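# Slide a sliding door fully open with a Stretch robot

## Task

Slide the door until it is completely open and have it stay that way on its own, not held by the robot; nothing else in the room may be moved from its starting place. The door must not be banged open or closed, and the robot must not tip over or finish leaning, or the attempt fails.

## Robot and tools

Robot: a Hello Robot Stretch 4, about 1.6 m tall, with an omni-wheel base (rim within 0.23 m of the base origin), a lift on a mast, one arm that extends straight forward, a three-joint wrist and a two-finger gripper. There is a single arm, so every call drives that one arm.

Frames: the base frame sits on the floor below the base centre, with x ahead, y to the left and z up. hand_pose, a point between the open fingertips, is reported in this frame, and its printed value can be slightly wrong. The odometry frame is the base frame as it was when the scene began. base_odometry counts wheel turns only, so slipping shows up as travel. Heading runs from -3.142 to 3.142 and is positive to the left. If turned_by_wheels and turned_by_imu differ by more than about 0.1 rad, the base likely struck something or slipped.

execute_actions: takes actions, a list holding one action or none. An empty list just reports state and images. An action may contain base, joints or both, plus optional pace and contact_limits. Alternatively it holds only end_of_arm: "enable_torque", which revives wrist or gripper motors that shut off after a torque_fault. All motions in an action start together.
- base holds exactly one relative move, counted from the base's last reported position: translate_m (metres, forward positive, -2 to 2), strafe_m (metres, left positive, -2 to 2) or rotate_rad (radians, counter-clockwise positive, -3.2 to 3.2).
- joints is a set of absolute targets keyed by name: lift_m 0 to 1.2; arm_m 0 to 0.55 (extension); wrist_yaw_rad -1.134 to 4.276 (0 forward, positive left, 3.14 folded back, above 3.4 the arm may block); wrist_pitch_rad -1.117 to 4.259 (0 level, 1.57 pointing down); wrist_roll_rad -1.117 to 4.259 (positive is clockwise seen from behind the gripper); gripper_m -0.038 to 0.141 (fingertip gap, negative squeezes).
- A joint target outside its range gets clipped and the result reports this. Any unknown key or other bad value rejects the whole call.
- A joint or base you omit may keep driving toward its earlier target.
- pace: "slow", "default", "fast" or "max". The base drives at 0.1/0.3/0.4/0.6 m/s and turns at 1/2/3/4 rad/s at these paces. When the lift is above 0.2 these speeds are reduced further. No action may last longer than 15 s.
- contact_limits: {"arm_m": value}, from 0 (lightest) to 0.75 (hardest), default 0.5. This sets how much force the arm can apply before it halts.
- cameras: a list drawn from head_camera, head_left_camera, head_right_camera, wrist_camera, all. Omitted or null means all; [] means none.

To unfold the wrist at the start, send lift_m 0.4 together with wrist_yaw_rad 0.

wait: seconds from 0 to 10. Nothing new is commanded and the scene keeps running. It returns the same output as an empty action.

zoom_image: camera plus region [x0, y0, x1, y1] in pixels of that camera's latest full image, at most 504x504. It returns an enlarged crop.

finished_scene: scene (1 or 2). It ends the scene permanently and reports success. The next scene's task appears in its result. Call it only once the door sits fully open with the robot no longer holding it.

Results:
- base_status and joint_status give how each motion ended:
  - "done" means it reached the target. For the base this only means the wheels turned the commanded amount.
  - "off_target" means it stopped short and may still be pushing.
  - "contact_stop_at_<key>" means it met resistance. The part holds, or, for lift, arm or wheels, may go slack.
  - "limit_stop_at_<name>" means a built-in limit stopped it.
  - "limit_stop_at_tilt" means the robot is leaning over 6 degrees. Lift, arm and wheels go slack and ignore commands until it straightens.
  - "limit_stop_at_own_body" means a self-collision stop. It is more likely with pitch below -0.2 and roll below -0.4 or above 4.
  - "torque_fault" means a wrist or gripper motor went limp. Send enable_torque.
- If any call reports a stop, the remaining calls in that reply are not executed.
- on_its_own describes what the call did not command; "held at" gives the held target.
- motor_effort is percent of maximum, positive toward larger joint values, with the peak in brackets. It is noisy and slightly biased. For wheel_0/1/2, positive means turning right. An effort at rest outside its normal range suggests pushing or carrying a load.
- lidar_m gives 12 distances in metres in 30-degree sectors: the 1st straight ahead, counting counter-clockwise (4th left, 7th behind, 10th right). "-" means nothing seen, or something closer than 0.25 m. It covers roughly 0.15 m up to robot height.
- wrist_depth_mm is a 7x7 grid of median depths, 100 to 2000 mm, read from the top left.
- base_tilt is in degrees, forward and right positive, with a fixed offset of about 1.5 degrees.

Cameras: head_camera (420x560) sits on top of the mast and looks forward and down; turn the base to aim it. head_left_camera and head_right_camera are fisheyes (420x672) that look more steeply down and show the base and arm. wrist_camera (616x392) looks along the fingers, with the fingertips near the bottom of the image. Calibration data is provided per camera; poses are given in the base frame.

Gripping: command a gripper_m below the object's width. Neither the reading nor "done" confirms a grasp; watch the gripper effort. If the fingertips get stuck against a surface below, raise the lift.

Avoid:
- Slamming the door. Move the handle or edge slowly at a low contact limit and stop before the door's end of travel.
- Disturbing other objects.
- Hard pushes.
- Pushing or pulling with the gripper held high, which can tip the robot.
- Driving or turning with a heavy load at extended arm.
- Finishing while tilted.

Shorter robot motion time is better; thinking time is not counted.

Each tool is called after "Emit:" by a JSON object that holds its "op" and its "data".

## Session

Emit:
{"op": "execute_actions", "data": {"actions": []}}

Scene clock: 0.00 s.
base_odometry: x=+0.000 y=+0.000 heading=+0.000 (m, m, rad; odometry frame)
turned_by_wheels: +0.000 (rad since the last result)
turned_by_imu: +0.000 (rad since the last result)
base_tilt: forward=-0.1 right=+0.8 (deg)
lidar_m: 0.85 0.93 0.84 0.84 0.96 2.05 1.69 0.96 0.87 0.86 0.96 0.85
base_status: not commanded
joint_positions: lift_m=+0.242 arm_m=+0.003 wrist_yaw_rad=+3.232 wrist_pitch_rad=-0.014 wrist_roll_rad=+0.007 gripper_m=+0.057
joint_status: not commanded
motor_effort: lift_m=+19 arm_m=-1 wrist_yaw_rad=-2 wrist_pitch_rad=-8 wrist_roll_rad=-2 gripper_m=-2 wheel_0=+1 wheel_1=+0 wheel_2=+0 (%)
hand_pose: x=-0.1217 y=+0.0612 z=+0.4244 quat_wxyz=(-0.045, +0.007, +0.004, +0.999) (m; base frame)
wrist_depth_mm: - 138 246 - - - - / - 112 137 - - - - / - 109 136 - - - - / - 118 143 - - - - / 137 136 1808 - - - - / 218 1808 222 1808 217 1661 1618 / 214 1138 1060 161 1025 1078 1060
pictures: head_camera, head_left_camera, head_right_camera, wrist_camera
Images, in order (width x height): head_camera 420x560, head_left_camera 420x672, head_right_camera 420x672, wrist_camera 616x392.

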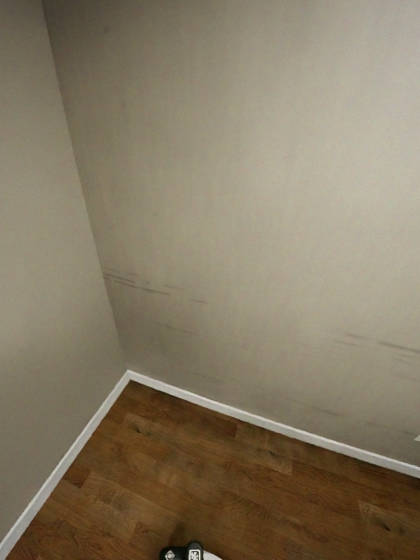

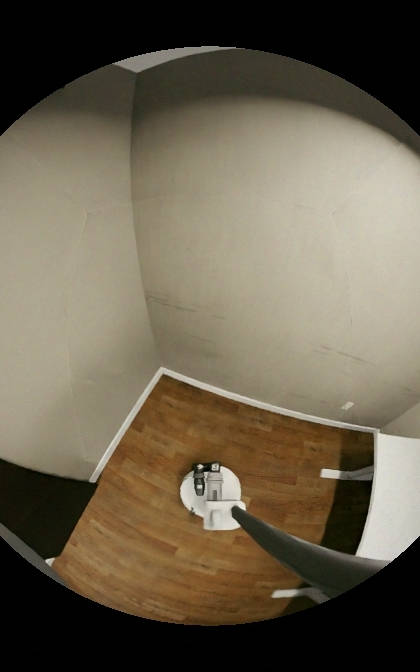

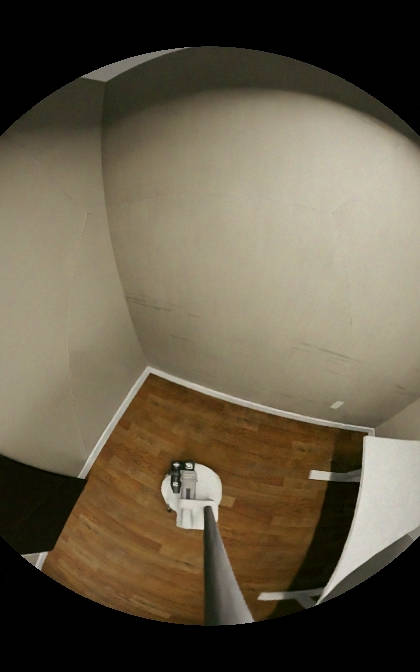

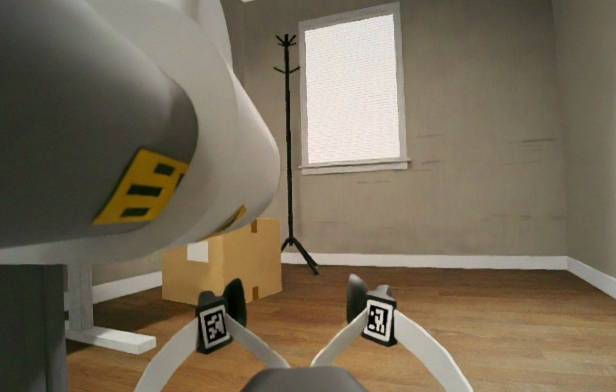

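Emit:
{"op": "execute_actions", "data": {"actions": [{"base":{"rotate_rad":1.9}}]}}

Scene clock: 2.53 s.
base_odometry: x=+0.000 y=+0.000 heading=+1.899 (m, m, rad; odometry frame)
turned_by_wheels: +1.899 (rad since the last result)
turned_by_imu: +1.894 (rad since the last result)
base_tilt: forward=-0.1 right=+0.9 (deg)
lidar_m: 0.92 1.35 2.58 1.07 0.85 0.85 0.95 0.86 0.85 0.93 0.84 0.84
base_status: done
joint_positions: lift_m=+0.242 arm_m=+0.003 wrist_yaw_rad=+3.232 wrist_pitch_rad=-0.014 wrist_roll_rad=+0.007 gripper_m=+0.057
joint_status: not commanded
motor_effort: lift_m=+19(19) arm_m=-1(2) wrist_yaw_rad=+1(0) wrist_pitch_rad=-7(8) wrist_roll_rad=-1(1) gripper_m=-2(2) wheel_0=-4(7) wheel_1=-3(8) wheel_2=-3(10) (%)
hand_pose: x=-0.1217 y=+0.0612 z=+0.4244 quat_wxyz=(-0.045, +0.007, +0.004, +0.999) (m; base frame)
wrist_depth_mm: - 138 247 1618 1863 1537 1397 / - 111 137 1618 1863 1537 831 / - 109 136 1576 1281 1138 1060 / - 118 142 1576 1863 1537 1397 / 137 136 1205 1537 1863 1576 1397 / 217 976 222 1499 216 1499 1366 / 214 917 1060 161 1025 1078 1060
pictures: head_camera, head_left_camera, head_right_camera, wrist_camera
camera_calibration (this result's frames):
wrist_camera: T_world_to_cam=[[-0.0531699, 0.997645, -0.043336, -0.0564441], [-0.0518732, -0.0460982, -0.997589, 0.487726], [-0.997237, -0.0507937, 0.0542021, 0.0849104], [0, 0, 0, 1]] pos_world=[0.106975, 0.0831073, 0.479502]
Images, in order (width x height): head_camera 420x560, head_left_camera 420x672, head_right_camera 420x672, wrist_camera 616x392.

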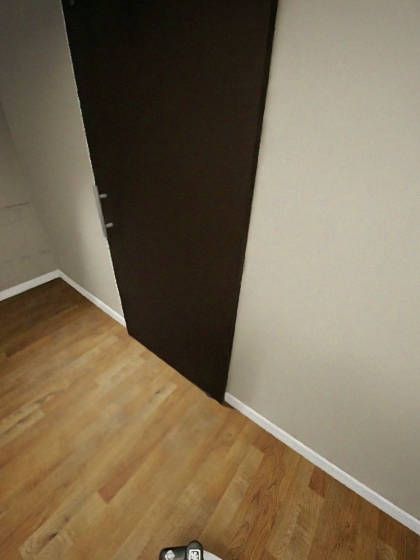

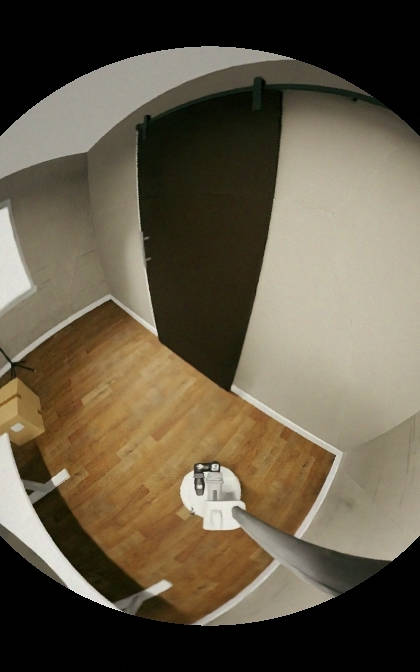

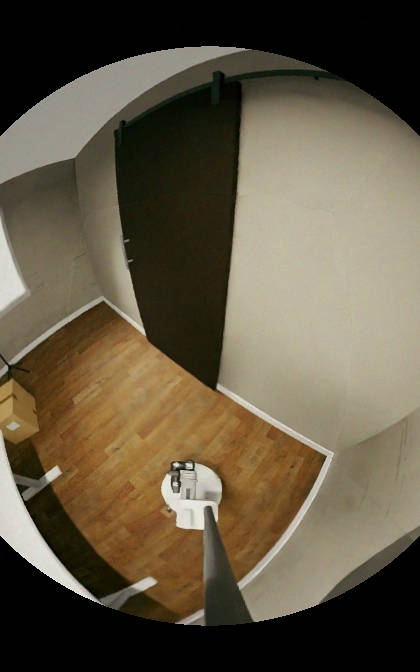

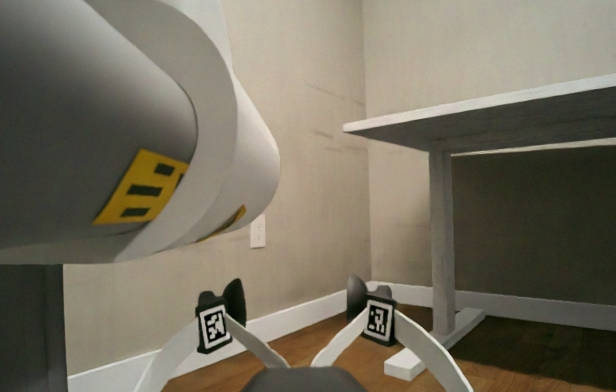

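Emit:
{"op": "execute_actions", "data": {"actions": [{"base":{"rotate_rad":-0.625},"joints":{"lift_m":0.8,"wrist_yaw_rad":0,"gripper_m":0.12}}], "cameras": []}}

Emit:
{"op": "execute_actions", "data": {"actions": [{"base":{"strafe_m":1.15}}]}}

Scene clock: 8.20 s.
base_odometry: x=+0.000 y=+0.000 heading=+1.275 (m, m, rad; odometry frame)
turned_by_wheels: -0.625 (rad since the last result)
turned_by_imu: -0.625 (rad since the last result)
base_tilt: forward=-0.1 right=+0.9 (deg)
lidar_m: 0.84 0.89 1.21 2.86 1.16 0.88 0.86 0.93 0.88 0.83 0.89 0.86
base_status: done
joint_positions: lift_m=+0.800 arm_m=+0.003 wrist_yaw_rad=+0.001 wrist_pitch_rad=-0.014 wrist_roll_rad=+0.007 gripper_m=+0.120
joint_status: all done
motor_effort: lift_m=+23(25) arm_m=-2(1) wrist_yaw_rad=-2(7) wrist_pitch_rad=-6(7) wrist_roll_rad=-1(2) gripper_m=+0(2) wheel_0=+3(6) wheel_1=+2(10) wheel_2=+2(5) (%)
hand_pose: x=+0.4619 y=-0.0872 z=+0.9818 quat_wxyz=(+1.000, +0.004, -0.007, +0.000) (m; base frame)
wrist_depth_mm: 627 627 634 640 640 640 647 / 627 627 634 634 640 640 640 / 627 627 627 627 640 640 640 / 627 627 634 634 627 634 640 / 615 627 621 627 634 634 634 / 615 621 627 627 221 634 634 / 615 621 621 154 627 627 627
pictures: none
No camera images: the call's "cameras" was empty. Leave "cameras" out to get every camera's image.

Scene clock: 13.37 s.
base_odometry: x=-1.100 y=+0.336 heading=+1.275 (m, m, rad; odometry frame)
turned_by_wheels: +0.000 (rad since the last result)
turned_by_imu: -0.002 (rad since the last result)
base_tilt: forward=-0.1 right=+0.8 (deg)
lidar_m: 0.82 0.90 1.38 1.71 1.04 0.91 0.77 0.81 1.23 2.00 1.23 0.86
base_status: done
joint_positions: lift_m=+0.800 arm_m=+0.003 wrist_yaw_rad=+0.000 wrist_pitch_rad=-0.014 wrist_roll_rad=+0.007 gripper_m=+0.120
joint_status: not commanded
motor_effort: lift_m=+22(23) arm_m=-2(1) wrist_yaw_rad=-1(2) wrist_pitch_rad=-7(7) wrist_roll_rad=-2(1) gripper_m=-1(0) wheel_0=-2(9) wheel_1=+1(12) wheel_2=+0(2) (%)
hand_pose: x=+0.4619 y=-0.0873 z=+0.9819 quat_wxyz=(+1.000, +0.004, -0.007, +0.000) (m; base frame)
wrist_depth_mm: 668 627 627 634 634 640 640 / 668 621 627 634 634 634 640 / 668 621 627 627 634 627 634 / 661 621 621 627 627 634 634 / 661 615 621 627 627 627 634 / 661 615 621 627 221 627 627 / 668 615 615 154 621 627 627
pictures: head_camera, head_left_camera, head_right_camera, wrist_camera
camera_calibration (this result's frames):
wrist_camera: T_world_to_cam=[[-0.0364245, -0.998396, -0.0433354, -0.0351887], [0.0557944, 0.0412648, -0.997589, 1.02521], [0.997778, -0.0387546, 0.0542019, -0.291268], [0, 0, 0, 1]] pos_world=[0.232138, -0.0887253, 1.037]
Images, in order (width x height): head_camera 420x560, head_left_camera 420x672, head_right_camera 420x672, wrist_camera 616x392.

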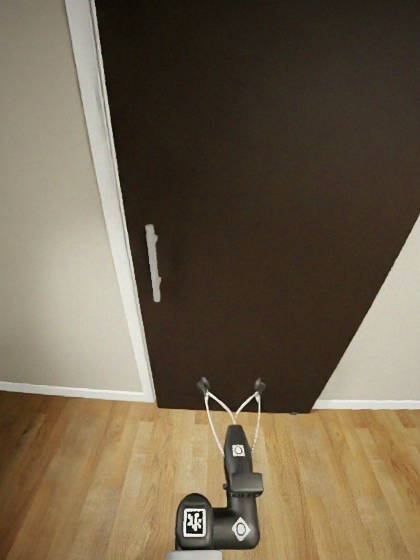

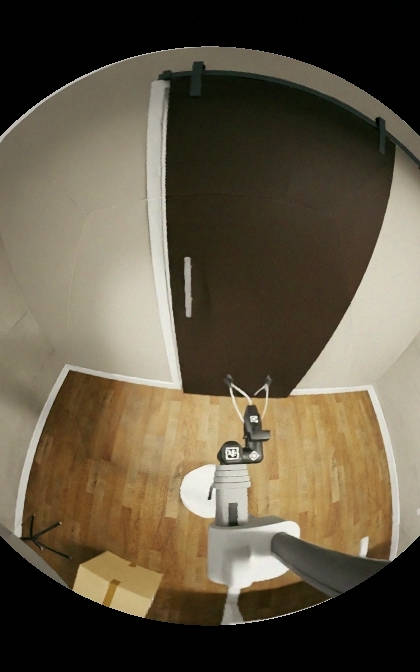

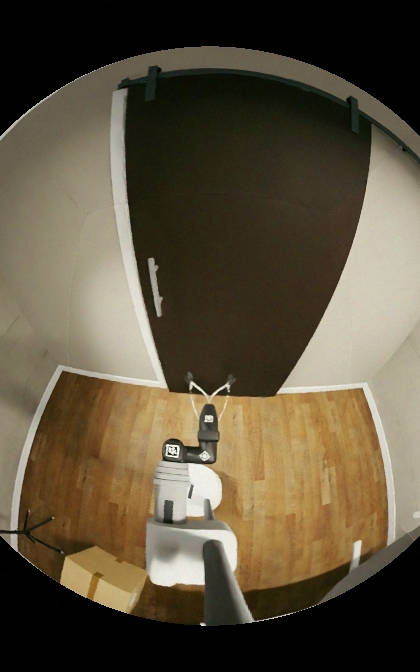

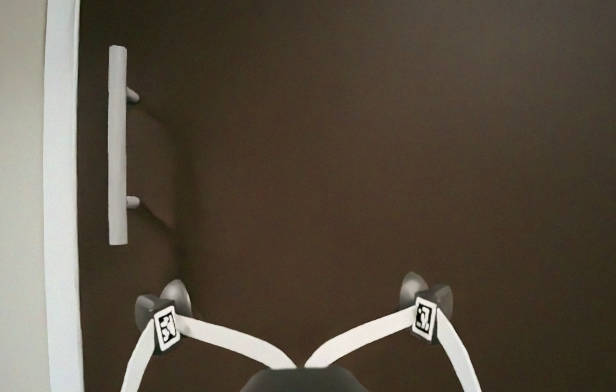

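Emit:
{"op": "execute_actions", "data": {"actions": [{"base":{"rotate_rad":-0.03},"joints":{"lift_m":0.95}}], "cameras": []}}

Emit:
{"op": "execute_actions", "data": {"actions": [{"base":{"strafe_m":0.30},"joints":{"arm_m":0.2}}], "cameras": ["head_camera","wrist_camera"]}}

Scene clock: 16.83 s.
base_odometry: x=-1.100 y=+0.336 heading=+1.245 (m, m, rad; odometry frame)
turned_by_wheels: -0.030 (rad since the last result)
turned_by_imu: -0.030 (rad since the last result)
base_tilt: forward=-0.1 right=+1.0 (deg)
lidar_m: 0.80 0.88 1.31 1.71 1.54 0.90 0.78 0.83 1.21 1.99 1.26 0.88
base_status: done
joint_positions: lift_m=+0.950 arm_m=+0.003 wrist_yaw_rad=+0.000 wrist_pitch_rad=-0.014 wrist_roll_rad=+0.007 gripper_m=+0.120
joint_status: all done
motor_effort: lift_m=+23(24) arm_m=-1(2) wrist_yaw_rad=+0(0) wrist_pitch_rad=-8(8) wrist_roll_rad=-1(2) gripper_m=+2(0) wheel_0=+3(4) wheel_1=+1(7) wheel_2=+3(2) (%)
hand_pose: x=+0.4619 y=-0.0874 z=+1.1318 quat_wxyz=(+1.000, +0.004, -0.007, +0.000) (m; base frame)
wrist_depth_mm: 654 621 634 634 647 654 654 / 654 621 627 634 640 654 661 / 654 621 627 634 640 647 654 / 654 615 621 627 640 647 647 / 647 615 621 627 634 640 647 / 640 544 615 627 221 640 654 / 647 609 615 155 634 634 647
pictures: none
No camera images: the call's "cameras" was empty. Leave "cameras" out to get every camera's image.

Scene clock: 19.17 s.
base_odometry: x=-1.384 y=+0.432 heading=+1.245 (m, m, rad; odometry frame)
turned_by_wheels: +0.000 (rad since the last result)
turned_by_imu: -0.001 (rad since the last result)
base_tilt: forward=+0.0 right=+0.8 (deg)
lidar_m: 0.78 0.94 1.33 1.40 1.27 0.84 0.83 0.89 1.19 2.30 1.19 0.88
base_status: done
joint_positions: lift_m=+0.950 arm_m=+0.199 wrist_yaw_rad=+0.000 wrist_pitch_rad=-0.014 wrist_roll_rad=+0.007 gripper_m=+0.120
joint_status: all done
motor_effort: lift_m=+23(23) arm_m=+5(5) wrist_yaw_rad=+0(1) wrist_pitch_rad=-7(6) wrist_roll_rad=-2(2) gripper_m=+1(1) wheel_0=-1(10) wheel_1=+1(11) wheel_2=+0(1) (%)
hand_pose: x=+0.6585 y=-0.0874 z=+1.1318 quat_wxyz=(+1.000, +0.004, -0.007, +0.000) (m; base frame)
wrist_depth_mm: 484 484 439 439 449 452 459 / 480 484 439 439 445 452 455 / 480 484 436 436 442 449 455 / 477 480 433 436 439 449 452 / 480 480 433 436 439 445 449 / 477 477 430 433 221 445 449 / 473 477 430 155 439 445 445
pictures: head_camera, wrist_camera
camera_calibration (this result's frames):
wrist_camera: T_world_to_cam=[[-0.0366739, -0.998387, -0.0433377, -0.0214364], [0.0558711, 0.0412506, -0.997585, 1.16376], [0.997764, -0.0390067, 0.0542681, -0.495623], [0, 0, 0, 1]] pos_world=[0.428708, -0.0887402, 1.18692]
Images, in order (width x height): head_camera 420x560, wrist_camera 616x392.

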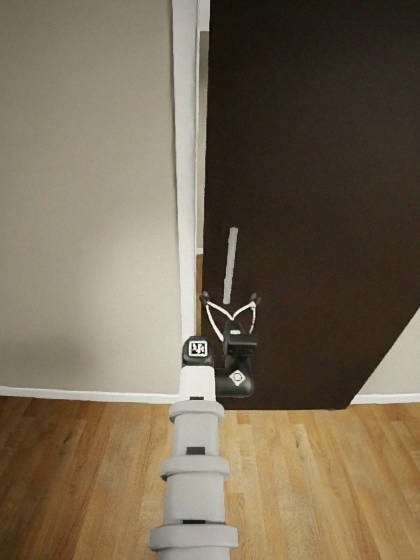

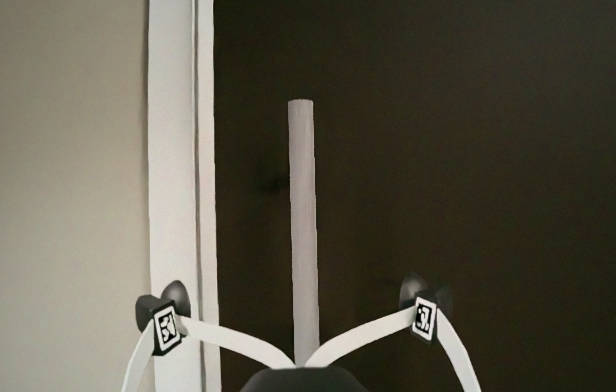

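Emit:
{"op": "execute_actions", "data": {"actions": [{"joints":{"arm_m":0.36},"contact_limits":{"arm_m":0.2}}], "cameras": ["head_camera","wrist_camera"]}}

Emit:
{"op": "execute_actions", "data": {"actions": [{"joints":{"gripper_m":0.0}}], "cameras": ["head_camera","wrist_camera"]}}

Scene clock: 21.60 s.
base_odometry: x=-1.384 y=+0.432 heading=+1.245 (m, m, rad; odometry frame)
turned_by_wheels: +0.000 (rad since the last result)
turned_by_imu: -0.001 (rad since the last result)
base_tilt: forward=+0.0 right=+0.9 (deg)
lidar_m: 0.79 0.95 1.33 1.39 1.27 0.82 0.83 0.88 1.16 2.29 1.20 0.87
base_status: not commanded
joint_positions: lift_m=+0.950 arm_m=+0.359 wrist_yaw_rad=+0.000 wrist_pitch_rad=-0.014 wrist_roll_rad=+0.007 gripper_m=+0.120
joint_status: all done
motor_effort: lift_m=+23(23) arm_m=+5(6) wrist_yaw_rad=+2(1) wrist_pitch_rad=-7(8) wrist_roll_rad=-2(2) gripper_m=+0(1) wheel_0=+0(1) wheel_1=+1(1) wheel_2=+0(0) (%)
contact_limits: arm_m 0.2
hand_pose: x=+0.8185 y=-0.0874 z=+1.1318 quat_wxyz=(+1.000, +0.004, -0.007, +0.000) (m; base frame)
wrist_depth_mm: 327 319 277 278 283 287 290 / 325 315 276 215 282 286 289 / 325 314 276 216 282 285 287 / 324 314 273 218 279 283 286 / 322 314 273 276 278 282 286 / 320 310 272 273 220 282 283 / 320 309 270 154 278 281 285
pictures: head_camera, wrist_camera
camera_calibration (this result's frames):
wrist_camera: T_world_to_cam=[[-0.0366602, -0.998388, -0.0433381, -0.0155748], [0.0558796, 0.0412514, -0.997585, 1.15481], [0.997764, -0.0389934, 0.0542773, -0.655291], [0, 0, 0, 1]] pos_world=[0.588724, -0.0887394, 1.18692]
Images, in order (width x height): head_camera 420x560, wrist_camera 616x392.

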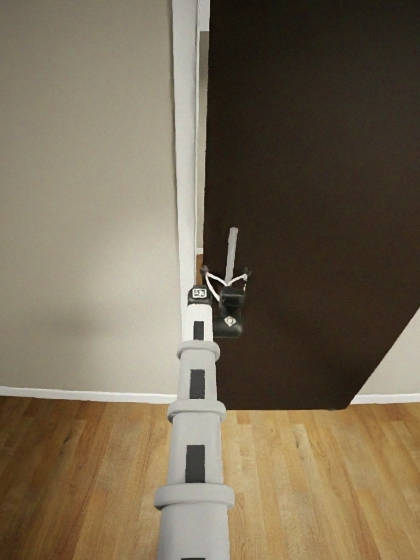

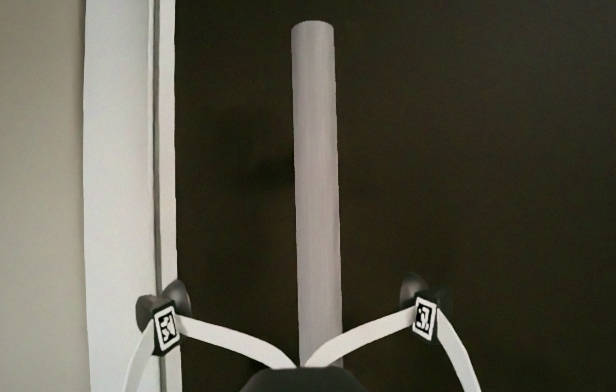

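Scene clock: 23.67 s.
base_odometry: x=-1.384 y=+0.432 heading=+1.244 (m, m, rad; odometry frame)
turned_by_wheels: -0.001 (rad since the last result)
turned_by_imu: -0.002 (rad since the last result)
base_tilt: forward=+0.0 right=+0.8 (deg)
lidar_m: 0.78 0.94 1.31 1.41 1.28 0.84 0.82 0.88 1.20 2.29 1.21 0.87
base_status: not commanded
joint_positions: lift_m=+0.950 arm_m=+0.360 wrist_yaw_rad=-0.007 wrist_pitch_rad=-0.014 wrist_roll_rad=+0.007 gripper_m=+0.001
joint_status: all done
on_its_own: wrist_yaw_rad is at rest, and its effort (+18) is outside its rest range (-13 to +13)
motor_effort: lift_m=+23(23) arm_m=+1(5) wrist_yaw_rad=+18(28) wrist_pitch_rad=-6(7) wrist_roll_rad=-2(1) gripper_m=-18(19) wheel_0=-8(8) wheel_1=-3(3) wheel_2=-2(2) (%)
hand_pose: x=+0.8186 y=-0.0894 z=+1.1318 quat_wxyz=(+1.000, +0.004, -0.007, -0.003) (m; base frame)
wrist_depth_mm: 322 314 274 278 283 287 291 / 320 312 273 214 282 285 290 / 320 312 271 212 281 285 289 / 319 310 271 213 279 285 287 / 319 309 271 273 278 283 287 / 319 309 268 206 276 282 285 / 315 307 183 203 274 281 285
pictures: head_camera, wrist_camera
camera_calibration (this result's frames):
wrist_camera: T_world_to_cam=[[-0.0435774, -0.99811, -0.0433388, -0.0118772], [0.056157, 0.0408642, -0.997585, 1.15463], [0.997471, -0.0459059, 0.0542701, -0.655827], [0, 0, 0, 1]] pos_world=[0.58881, -0.089144, 1.18692]
Images, in order (width x height): head_camera 420x560, wrist_camera 616x392.

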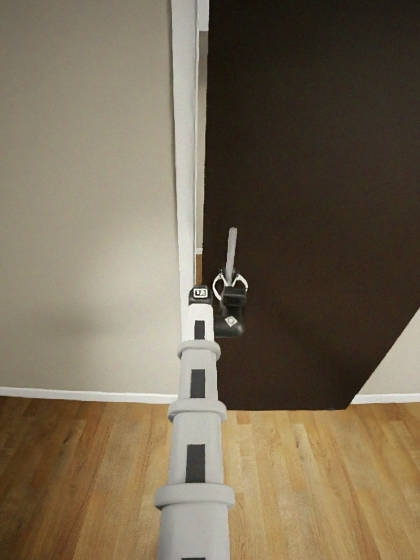

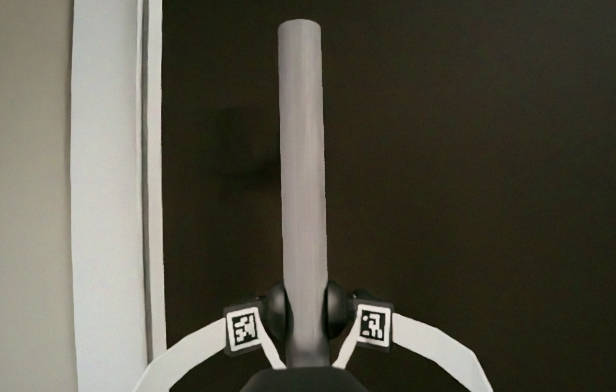

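Emit:
{"op": "execute_actions", "data": {"actions": [{"base":{"strafe_m":-0.5},"pace":"slow"}], "cameras": ["head_right_camera","wrist_camera"]}}

Scene clock: 30.23 s.
base_odometry: x=-0.910 y=+0.272 heading=+1.245 (m, m, rad; odometry frame)
turned_by_wheels: +0.001 (rad since the last result)
turned_by_imu: +0.013 (rad since the last result)
base_tilt: forward=+0.1 right=+0.8 (deg)
lidar_m: 0.78 1.04 1.32 1.91 1.15 0.99 0.79 0.84 1.25 1.79 1.17 0.86
base_status: done
joint_positions: lift_m=+0.950 arm_m=+0.360 wrist_yaw_rad=+0.004 wrist_pitch_rad=-0.014 wrist_roll_rad=+0.007 gripper_m=+0.000
joint_status: not commanded
motor_effort: lift_m=+23(23) arm_m=+1(1) wrist_yaw_rad=-13(78) wrist_pitch_rad=-7(7) wrist_roll_rad=-1(2) gripper_m=-12(20) wheel_0=+9(24) wheel_1=-1(9) wheel_2=+6(23) (%)
hand_pose: x=+0.8196 y=-0.0861 z=+1.1318 quat_wxyz=(+1.000, +0.004, -0.007, +0.002) (m; base frame)
wrist_depth_mm: - - 260 263 264 265 267 / - - 259 262 263 265 267 / - - 258 260 263 263 265 / - - 258 197 262 263 265 / - - 257 195 259 262 263 / - - 208 192 259 262 263 / - - 219 188 258 260 262
pictures: head_right_camera, wrist_camera
camera_calibration (this result's frames):
wrist_camera: T_world_to_cam=[[-0.0322099, -0.998541, -0.0433382, -0.0179101], [0.0557065, 0.0414998, -0.997584, 1.15486], [0.997928, -0.0345463, 0.0542885, -0.656113], [0, 0, 0, 1]] pos_world=[0.589843, -0.0884769, 1.18692]
Images, in order (width x height): head_right_camera 420x672, wrist_camera 616x392.

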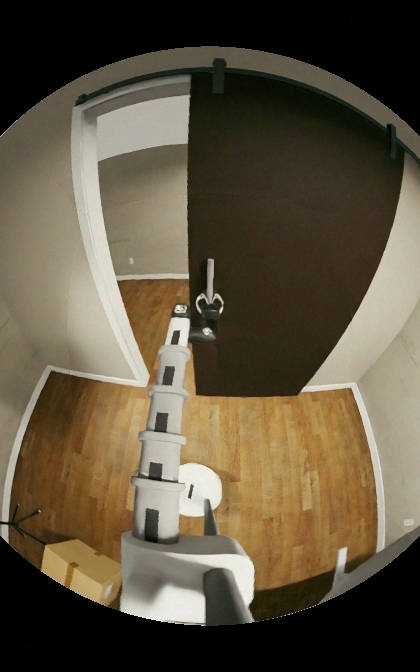

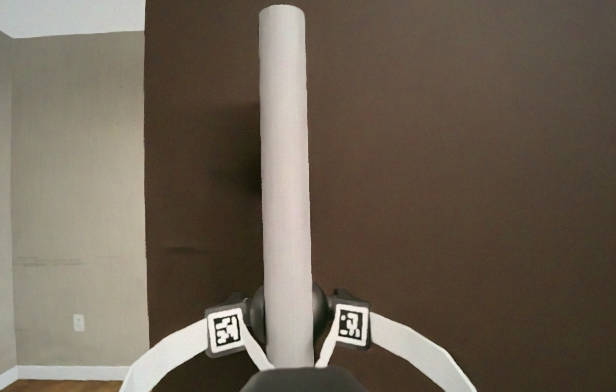

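Emit:
{"op": "execute_actions", "data": {"actions": [{"base":{"strafe_m":-0.3},"joints":{"arm_m":0.34},"pace":"slow"}], "cameras": ["head_right_camera","wrist_camera"]}}

Emit:
{"op": "zoom_image", "data": {"camera": "head_right_camera", "region": [120, 40, 420, 240]}}

Scene clock: 35.43 s.
base_odometry: x=-0.626 y=+0.177 heading=+1.246 (m, m, rad; odometry frame)
turned_by_wheels: +0.001 (rad since the last result)
turned_by_imu: +0.010 (rad since the last result)
base_tilt: forward=+0.0 right=+0.9 (deg)
lidar_m: 0.76 1.22 1.32 2.24 1.21 0.83 0.81 0.85 1.24 1.48 1.14 0.84
base_status: done
joint_positions: lift_m=+0.950 arm_m=+0.341 wrist_yaw_rad=+0.005 wrist_pitch_rad=-0.014 wrist_roll_rad=+0.007 gripper_m=+0.000
joint_status: all done
on_its_own: wrist_yaw_rad is at rest, and its effort (-15) is outside its rest range (-13 to +13)
motor_effort: lift_m=+23(23) arm_m=-3(12) wrist_yaw_rad=-15(78) wrist_pitch_rad=-8(7) wrist_roll_rad=-2(2) gripper_m=-13(19) wheel_0=+8(24) wheel_1=-2(2) wheel_2=+7(18) (%)
hand_pose: x=+0.8003 y=-0.0859 z=+1.1319 quat_wxyz=(+1.000, +0.004, -0.007, +0.003) (m; base frame)
wrist_depth_mm: - - 266 268 268 270 271 / - - 266 266 268 270 270 / - - 265 266 267 268 268 / - - 265 206 265 267 268 / - - 264 202 265 266 267 / - - 209 198 264 265 265 / - - 262 194 263 264 266
pictures: head_right_camera, wrist_camera
camera_calibration (this result's frames):
wrist_camera: T_world_to_cam=[[-0.0315288, -0.998563, -0.0433415, -0.018878], [0.0557701, 0.0415379, -0.997579, 1.1559], [0.997946, -0.0338696, 0.0543803, -0.636917], [0, 0, 0, 1]] pos_world=[0.570548, -0.0884368, 1.18692]
Images, in order (width x height): head_right_camera 420x672, wrist_camera 616x392.

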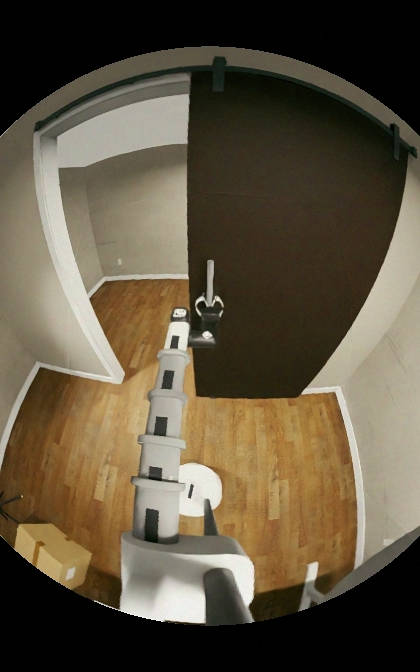

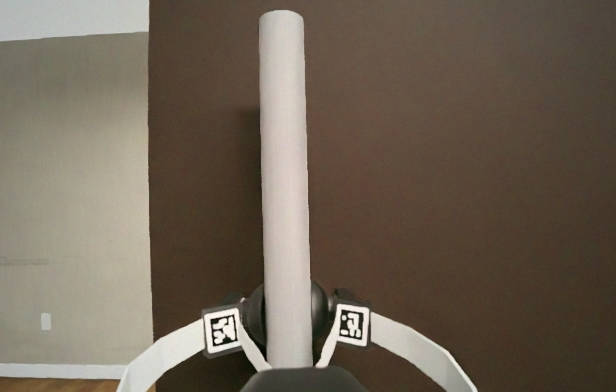

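Region (120, 40, 420, 240) of head_right_camera's 420x672 image, scaled by 1.680, with more detail than that image has.

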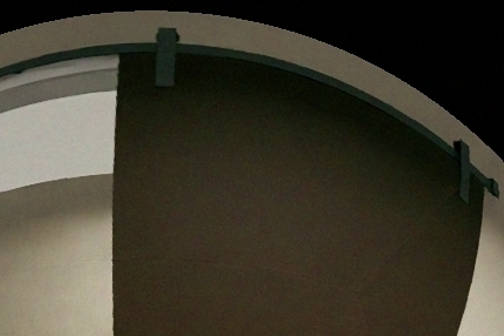

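Emit:
{"op": "execute_actions", "data": {"actions": [{"base":{"strafe_m":-0.07},"pace":"slow"}], "cameras": ["head_right_camera","wrist_camera"]}}

Emit:
{"op": "zoom_image", "data": {"camera": "head_right_camera", "region": [300, 90, 420, 190]}}

Scene clock: 38.07 s.
base_odometry: x=-0.560 y=+0.155 heading=+1.246 (m, m, rad; odometry frame)
turned_by_wheels: +0.000 (rad since the last result)
turned_by_imu: +0.001 (rad since the last result)
base_tilt: forward=+0.0 right=+0.9 (deg)
lidar_m: 0.73 1.25 1.28 2.29 1.23 0.83 0.80 0.90 1.30 1.42 1.12 0.83
base_status: done
joint_positions: lift_m=+0.950 arm_m=+0.341 wrist_yaw_rad=+0.000 wrist_pitch_rad=-0.014 wrist_roll_rad=+0.007 gripper_m=+0.000
joint_status: not commanded
motor_effort: lift_m=+23(23) arm_m=-3(3) wrist_yaw_rad=+1(60) wrist_pitch_rad=-7(7) wrist_roll_rad=-2(1) gripper_m=-10(14) wheel_0=+2(24) wheel_1=-3(5) wheel_2=+3(17) (%)
hand_pose: x=+0.7998 y=-0.0875 z=+1.1318 quat_wxyz=(+1.000, +0.004, -0.007, +0.000) (m; base frame)
wrist_depth_mm: - - 262 263 265 267 267 / - - 260 196 263 266 266 / - - 260 196 263 265 266 / - - 259 197 262 263 265 / - - 258 199 260 262 264 / - - 256 193 260 260 263 / - - 221 190 258 260 262
pictures: head_right_camera, wrist_camera
camera_calibration (this result's frames):
wrist_camera: T_world_to_cam=[[-0.0370897, -0.998372, -0.0433399, -0.0160358], [0.0559411, 0.0412274, -0.997583, 1.15582], [0.997745, -0.0394245, 0.0543209, -0.63675], [0, 0, 0, 1]] pos_world=[0.570062, -0.0887647, 1.18692]
Images, in order (width x height): head_right_camera 420x672, wrist_camera 616x392.

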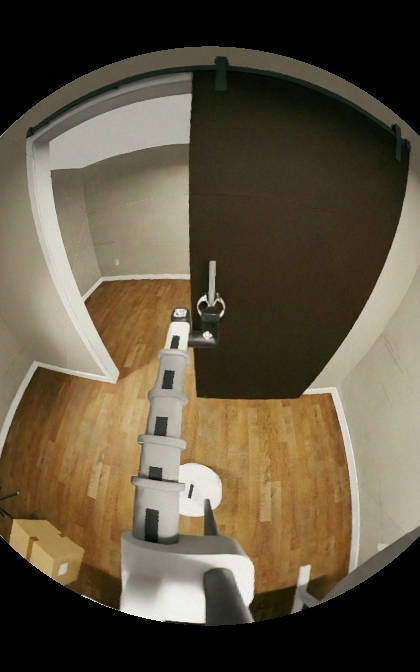

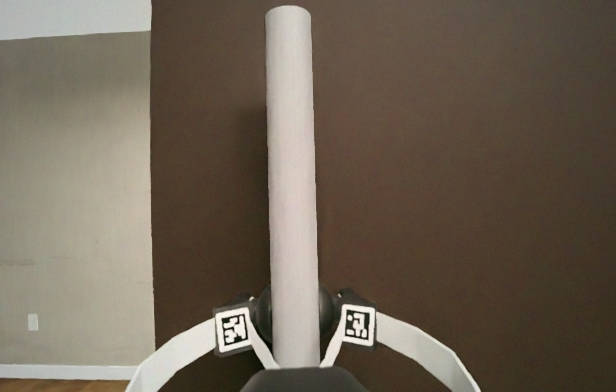

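Region (300, 90, 420, 190) of head_right_camera's 420x672 image, scaled by 4.200, with more detail than that image has.

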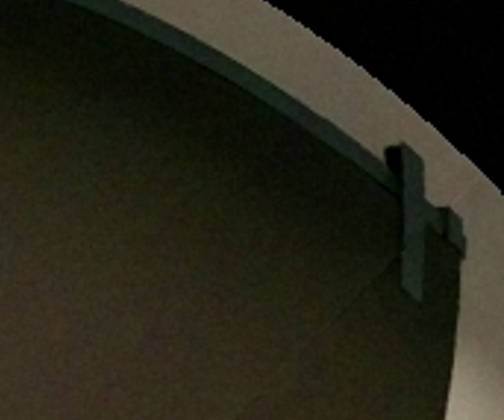

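Gap went ~13→6 px.

Emit:
{"op": "execute_actions", "data": {"actions": [{"base":{"strafe_m":-0.04},"joints":{"arm_m":0.335},"pace":"slow"}], "cameras": ["head_right_camera","wrist_camera"]}}

Emit:
{"op": "zoom_image", "data": {"camera": "head_right_camera", "region": [300, 90, 420, 190]}}

Scene clock: 40.50 s.
base_odometry: x=-0.522 y=+0.143 heading=+1.248 (m, m, rad; odometry frame)
turned_by_wheels: +0.001 (rad since the last result)
turned_by_imu: +0.002 (rad since the last result)
base_tilt: forward=+0.0 right=+0.8 (deg)
lidar_m: 0.73 1.26 1.28 2.33 1.25 0.84 0.81 0.90 1.29 1.39 1.11 0.83
base_status: done
joint_positions: lift_m=+0.950 arm_m=+0.337 wrist_yaw_rad=+0.007 wrist_pitch_rad=-0.014 wrist_roll_rad=+0.007 gripper_m=+0.000
joint_status: all done
on_its_own: wrist_yaw_rad is at rest, and its effort (-22) is outside its rest range (-13 to +13)
motor_effort: lift_m=+23(23) arm_m=-8(10) wrist_yaw_rad=-22(68) wrist_pitch_rad=-7(8) wrist_roll_rad=-2(2) gripper_m=-15(16) wheel_0=+6(20) wheel_1=-1(7) wheel_2=+10(18) (%)
hand_pose: x=+0.7965 y=-0.0854 z=+1.1318 quat_wxyz=(+1.000, +0.004, -0.007, +0.004) (m; base frame)
wrist_depth_mm: - - 263 264 264 265 265 / - - 262 200 264 264 264 / - - 262 197 262 263 263 / - - 259 196 262 262 262 / - - 259 195 260 259 260 / - - 258 193 259 259 260 / - - 223 189 257 259 259
pictures: head_right_camera, wrist_camera
camera_calibration (this result's frames):
wrist_camera: T_world_to_cam=[[-0.0295317, -0.998624, -0.0433334, -0.0200264], [0.0554601, 0.0416485, -0.997592, 1.1563], [0.998024, -0.0318638, 0.0541539, -0.632714], [0, 0, 0, 1]] pos_world=[0.566744, -0.0883177, 1.18691]
Images, in order (width x height): head_right_camera 420x672, wrist_camera 616x392.

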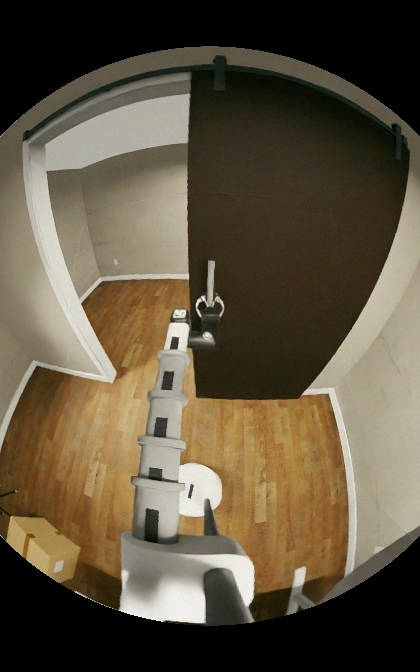

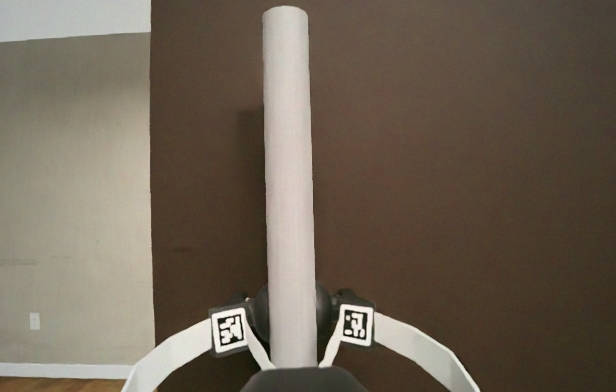

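Region (300, 90, 420, 190) of head_right_camera's 420x672 image, scaled by 4.200, with more detail than that image has.

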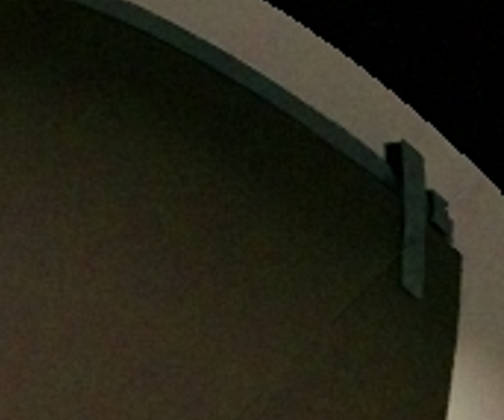

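Emit:
{"op": "execute_actions", "data": {"actions": [{"base":{"strafe_m":-0.015},"pace":"slow"}], "cameras": ["head_right_camera"]}}

Emit:
{"op": "zoom_image", "data": {"camera": "head_right_camera", "region": [300, 90, 420, 190]}}

Scene clock: 42.27 s.
base_odometry: x=-0.508 y=+0.138 heading=+1.250 (m, m, rad; odometry frame)
turned_by_wheels: +0.002 (rad since the last result)
turned_by_imu: +0.002 (rad since the last result)
base_tilt: forward=+0.0 right=+0.7 (deg)
lidar_m: 0.73 1.29 1.30 2.33 1.28 0.84 0.82 0.88 1.29 1.36 1.13 0.84
base_status: done
joint_positions: lift_m=+0.950 arm_m=+0.336 wrist_yaw_rad=+0.013 wrist_pitch_rad=-0.014 wrist_roll_rad=+0.007 gripper_m=+0.000
joint_status: not commanded
on_its_own: wrist_yaw_rad is at rest, and its effort (-37) is outside its rest range (-13 to +13)
motor_effort: lift_m=+23(23) arm_m=-7(8) wrist_yaw_rad=-37(46) wrist_pitch_rad=-7(8) wrist_roll_rad=-1(2) gripper_m=-14(15) wheel_0=+15(17) wheel_1=+2(5) wheel_2=+10(8) (%)
hand_pose: x=+0.7968 y=-0.0836 z=+1.1318 quat_wxyz=(+1.000, +0.004, -0.007, +0.007) (m; base frame)
wrist_depth_mm: - - 263 262 262 262 262 / - - 262 260 262 260 260 / - - 260 259 259 259 259 / - - 260 259 259 259 259 / - - 258 198 258 258 257 / - - 208 190 258 257 257 / - - 220 188 256 256 256
pictures: head_right_camera
Images, in order (width x height): head_right_camera 420x672.

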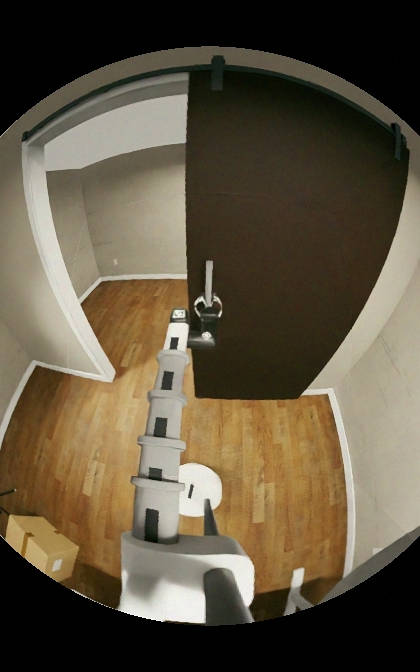

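Region (300, 90, 420, 190) of head_right_camera's 420x672 image, scaled by 4.200, with more detail than that image has.

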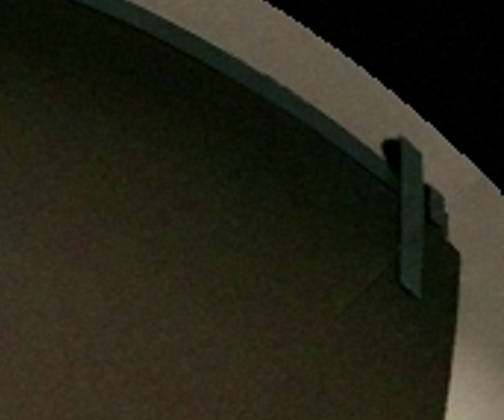

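At the stop. Release.

Emit:
{"op": "execute_actions", "data": {"actions": [{"joints":{"gripper_m":0.11}}], "cameras": []}}

Emit:
{"op": "execute_actions", "data": {"actions": [{"joints":{"arm_m":0.2}}], "cameras": ["head_right_camera"]}}

Emit:
{"op": "finished_scene", "data": {"scene": 1}}

Scene clock: 44.97 s.
base_odometry: x=-0.508 y=+0.138 heading=+1.249 (m, m, rad; odometry frame)
turned_by_wheels: -0.001 (rad since the last result)
turned_by_imu: -0.002 (rad since the last result)
base_tilt: forward=+0.0 right=+0.8 (deg)
lidar_m: 0.75 1.30 1.32 2.35 1.27 0.83 0.81 0.85 1.29 1.37 1.11 0.84
base_status: not commanded
joint_positions: lift_m=+0.950 arm_m=+0.336 wrist_yaw_rad=+0.001 wrist_pitch_rad=-0.014 wrist_roll_rad=+0.007 gripper_m=+0.110
joint_status: all done
motor_effort: lift_m=+23(23) arm_m=-3(7) wrist_yaw_rad=-2(39) wrist_pitch_rad=-7(8) wrist_roll_rad=-1(1) gripper_m=+0(11) wheel_0=+5(13) wheel_1=+2(2) wheel_2=+5(9) (%)
hand_pose: x=+0.7951 y=-0.0872 z=+1.1318 quat_wxyz=(+1.000, +0.004, -0.007, +0.000) (m; base frame)
wrist_depth_mm: - - 265 265 267 268 270 / - - 263 266 267 267 267 / - - 263 264 265 265 267 / - - 263 264 264 266 266 / - - 262 263 264 265 265 / - - 260 263 217 263 265 / - - 260 157 262 263 264
pictures: none
No camera images: the call's "cameras" was empty. Leave "cameras" out to get every camera's image.

Scene clock: 46.40 s.
base_odometry: x=-0.508 y=+0.138 heading=+1.249 (m, m, rad; odometry frame)
turned_by_wheels: +0.000 (rad since the last result)
turned_by_imu: +0.000 (rad since the last result)
base_tilt: forward=-0.1 right=+0.8 (deg)
lidar_m: 0.75 1.29 1.30 2.34 1.27 0.85 0.81 0.87 1.30 1.36 1.09 0.84
base_status: not commanded
joint_positions: lift_m=+0.950 arm_m=+0.201 wrist_yaw_rad=+0.000 wrist_pitch_rad=-0.014 wrist_roll_rad=+0.007 gripper_m=+0.110
joint_status: all done
motor_effort: lift_m=+23(23) arm_m=-5(6) wrist_yaw_rad=-1(2) wrist_pitch_rad=-8(7) wrist_roll_rad=-1(1) gripper_m=+0(0) wheel_0=+5(5) wheel_1=+2(2) wheel_2=+4(4) (%)
hand_pose: x=+0.6603 y=-0.0874 z=+1.1318 quat_wxyz=(+1.000, +0.004, -0.007, +0.000) (m; base frame)
wrist_depth_mm: - - 402 402 404 407 407 / - - 397 402 404 407 404 / - - 399 399 402 402 404 / - - 397 399 399 402 402 / - - 394 399 399 402 402 / - - 394 397 216 399 402 / - - 392 157 397 399 399
pictures: head_right_camera
Images, in order (width x height): head_right_camera 420x672.

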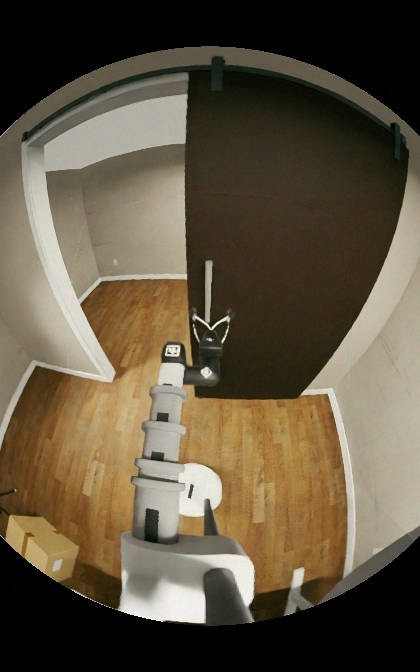

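The scene is finished: the task was done.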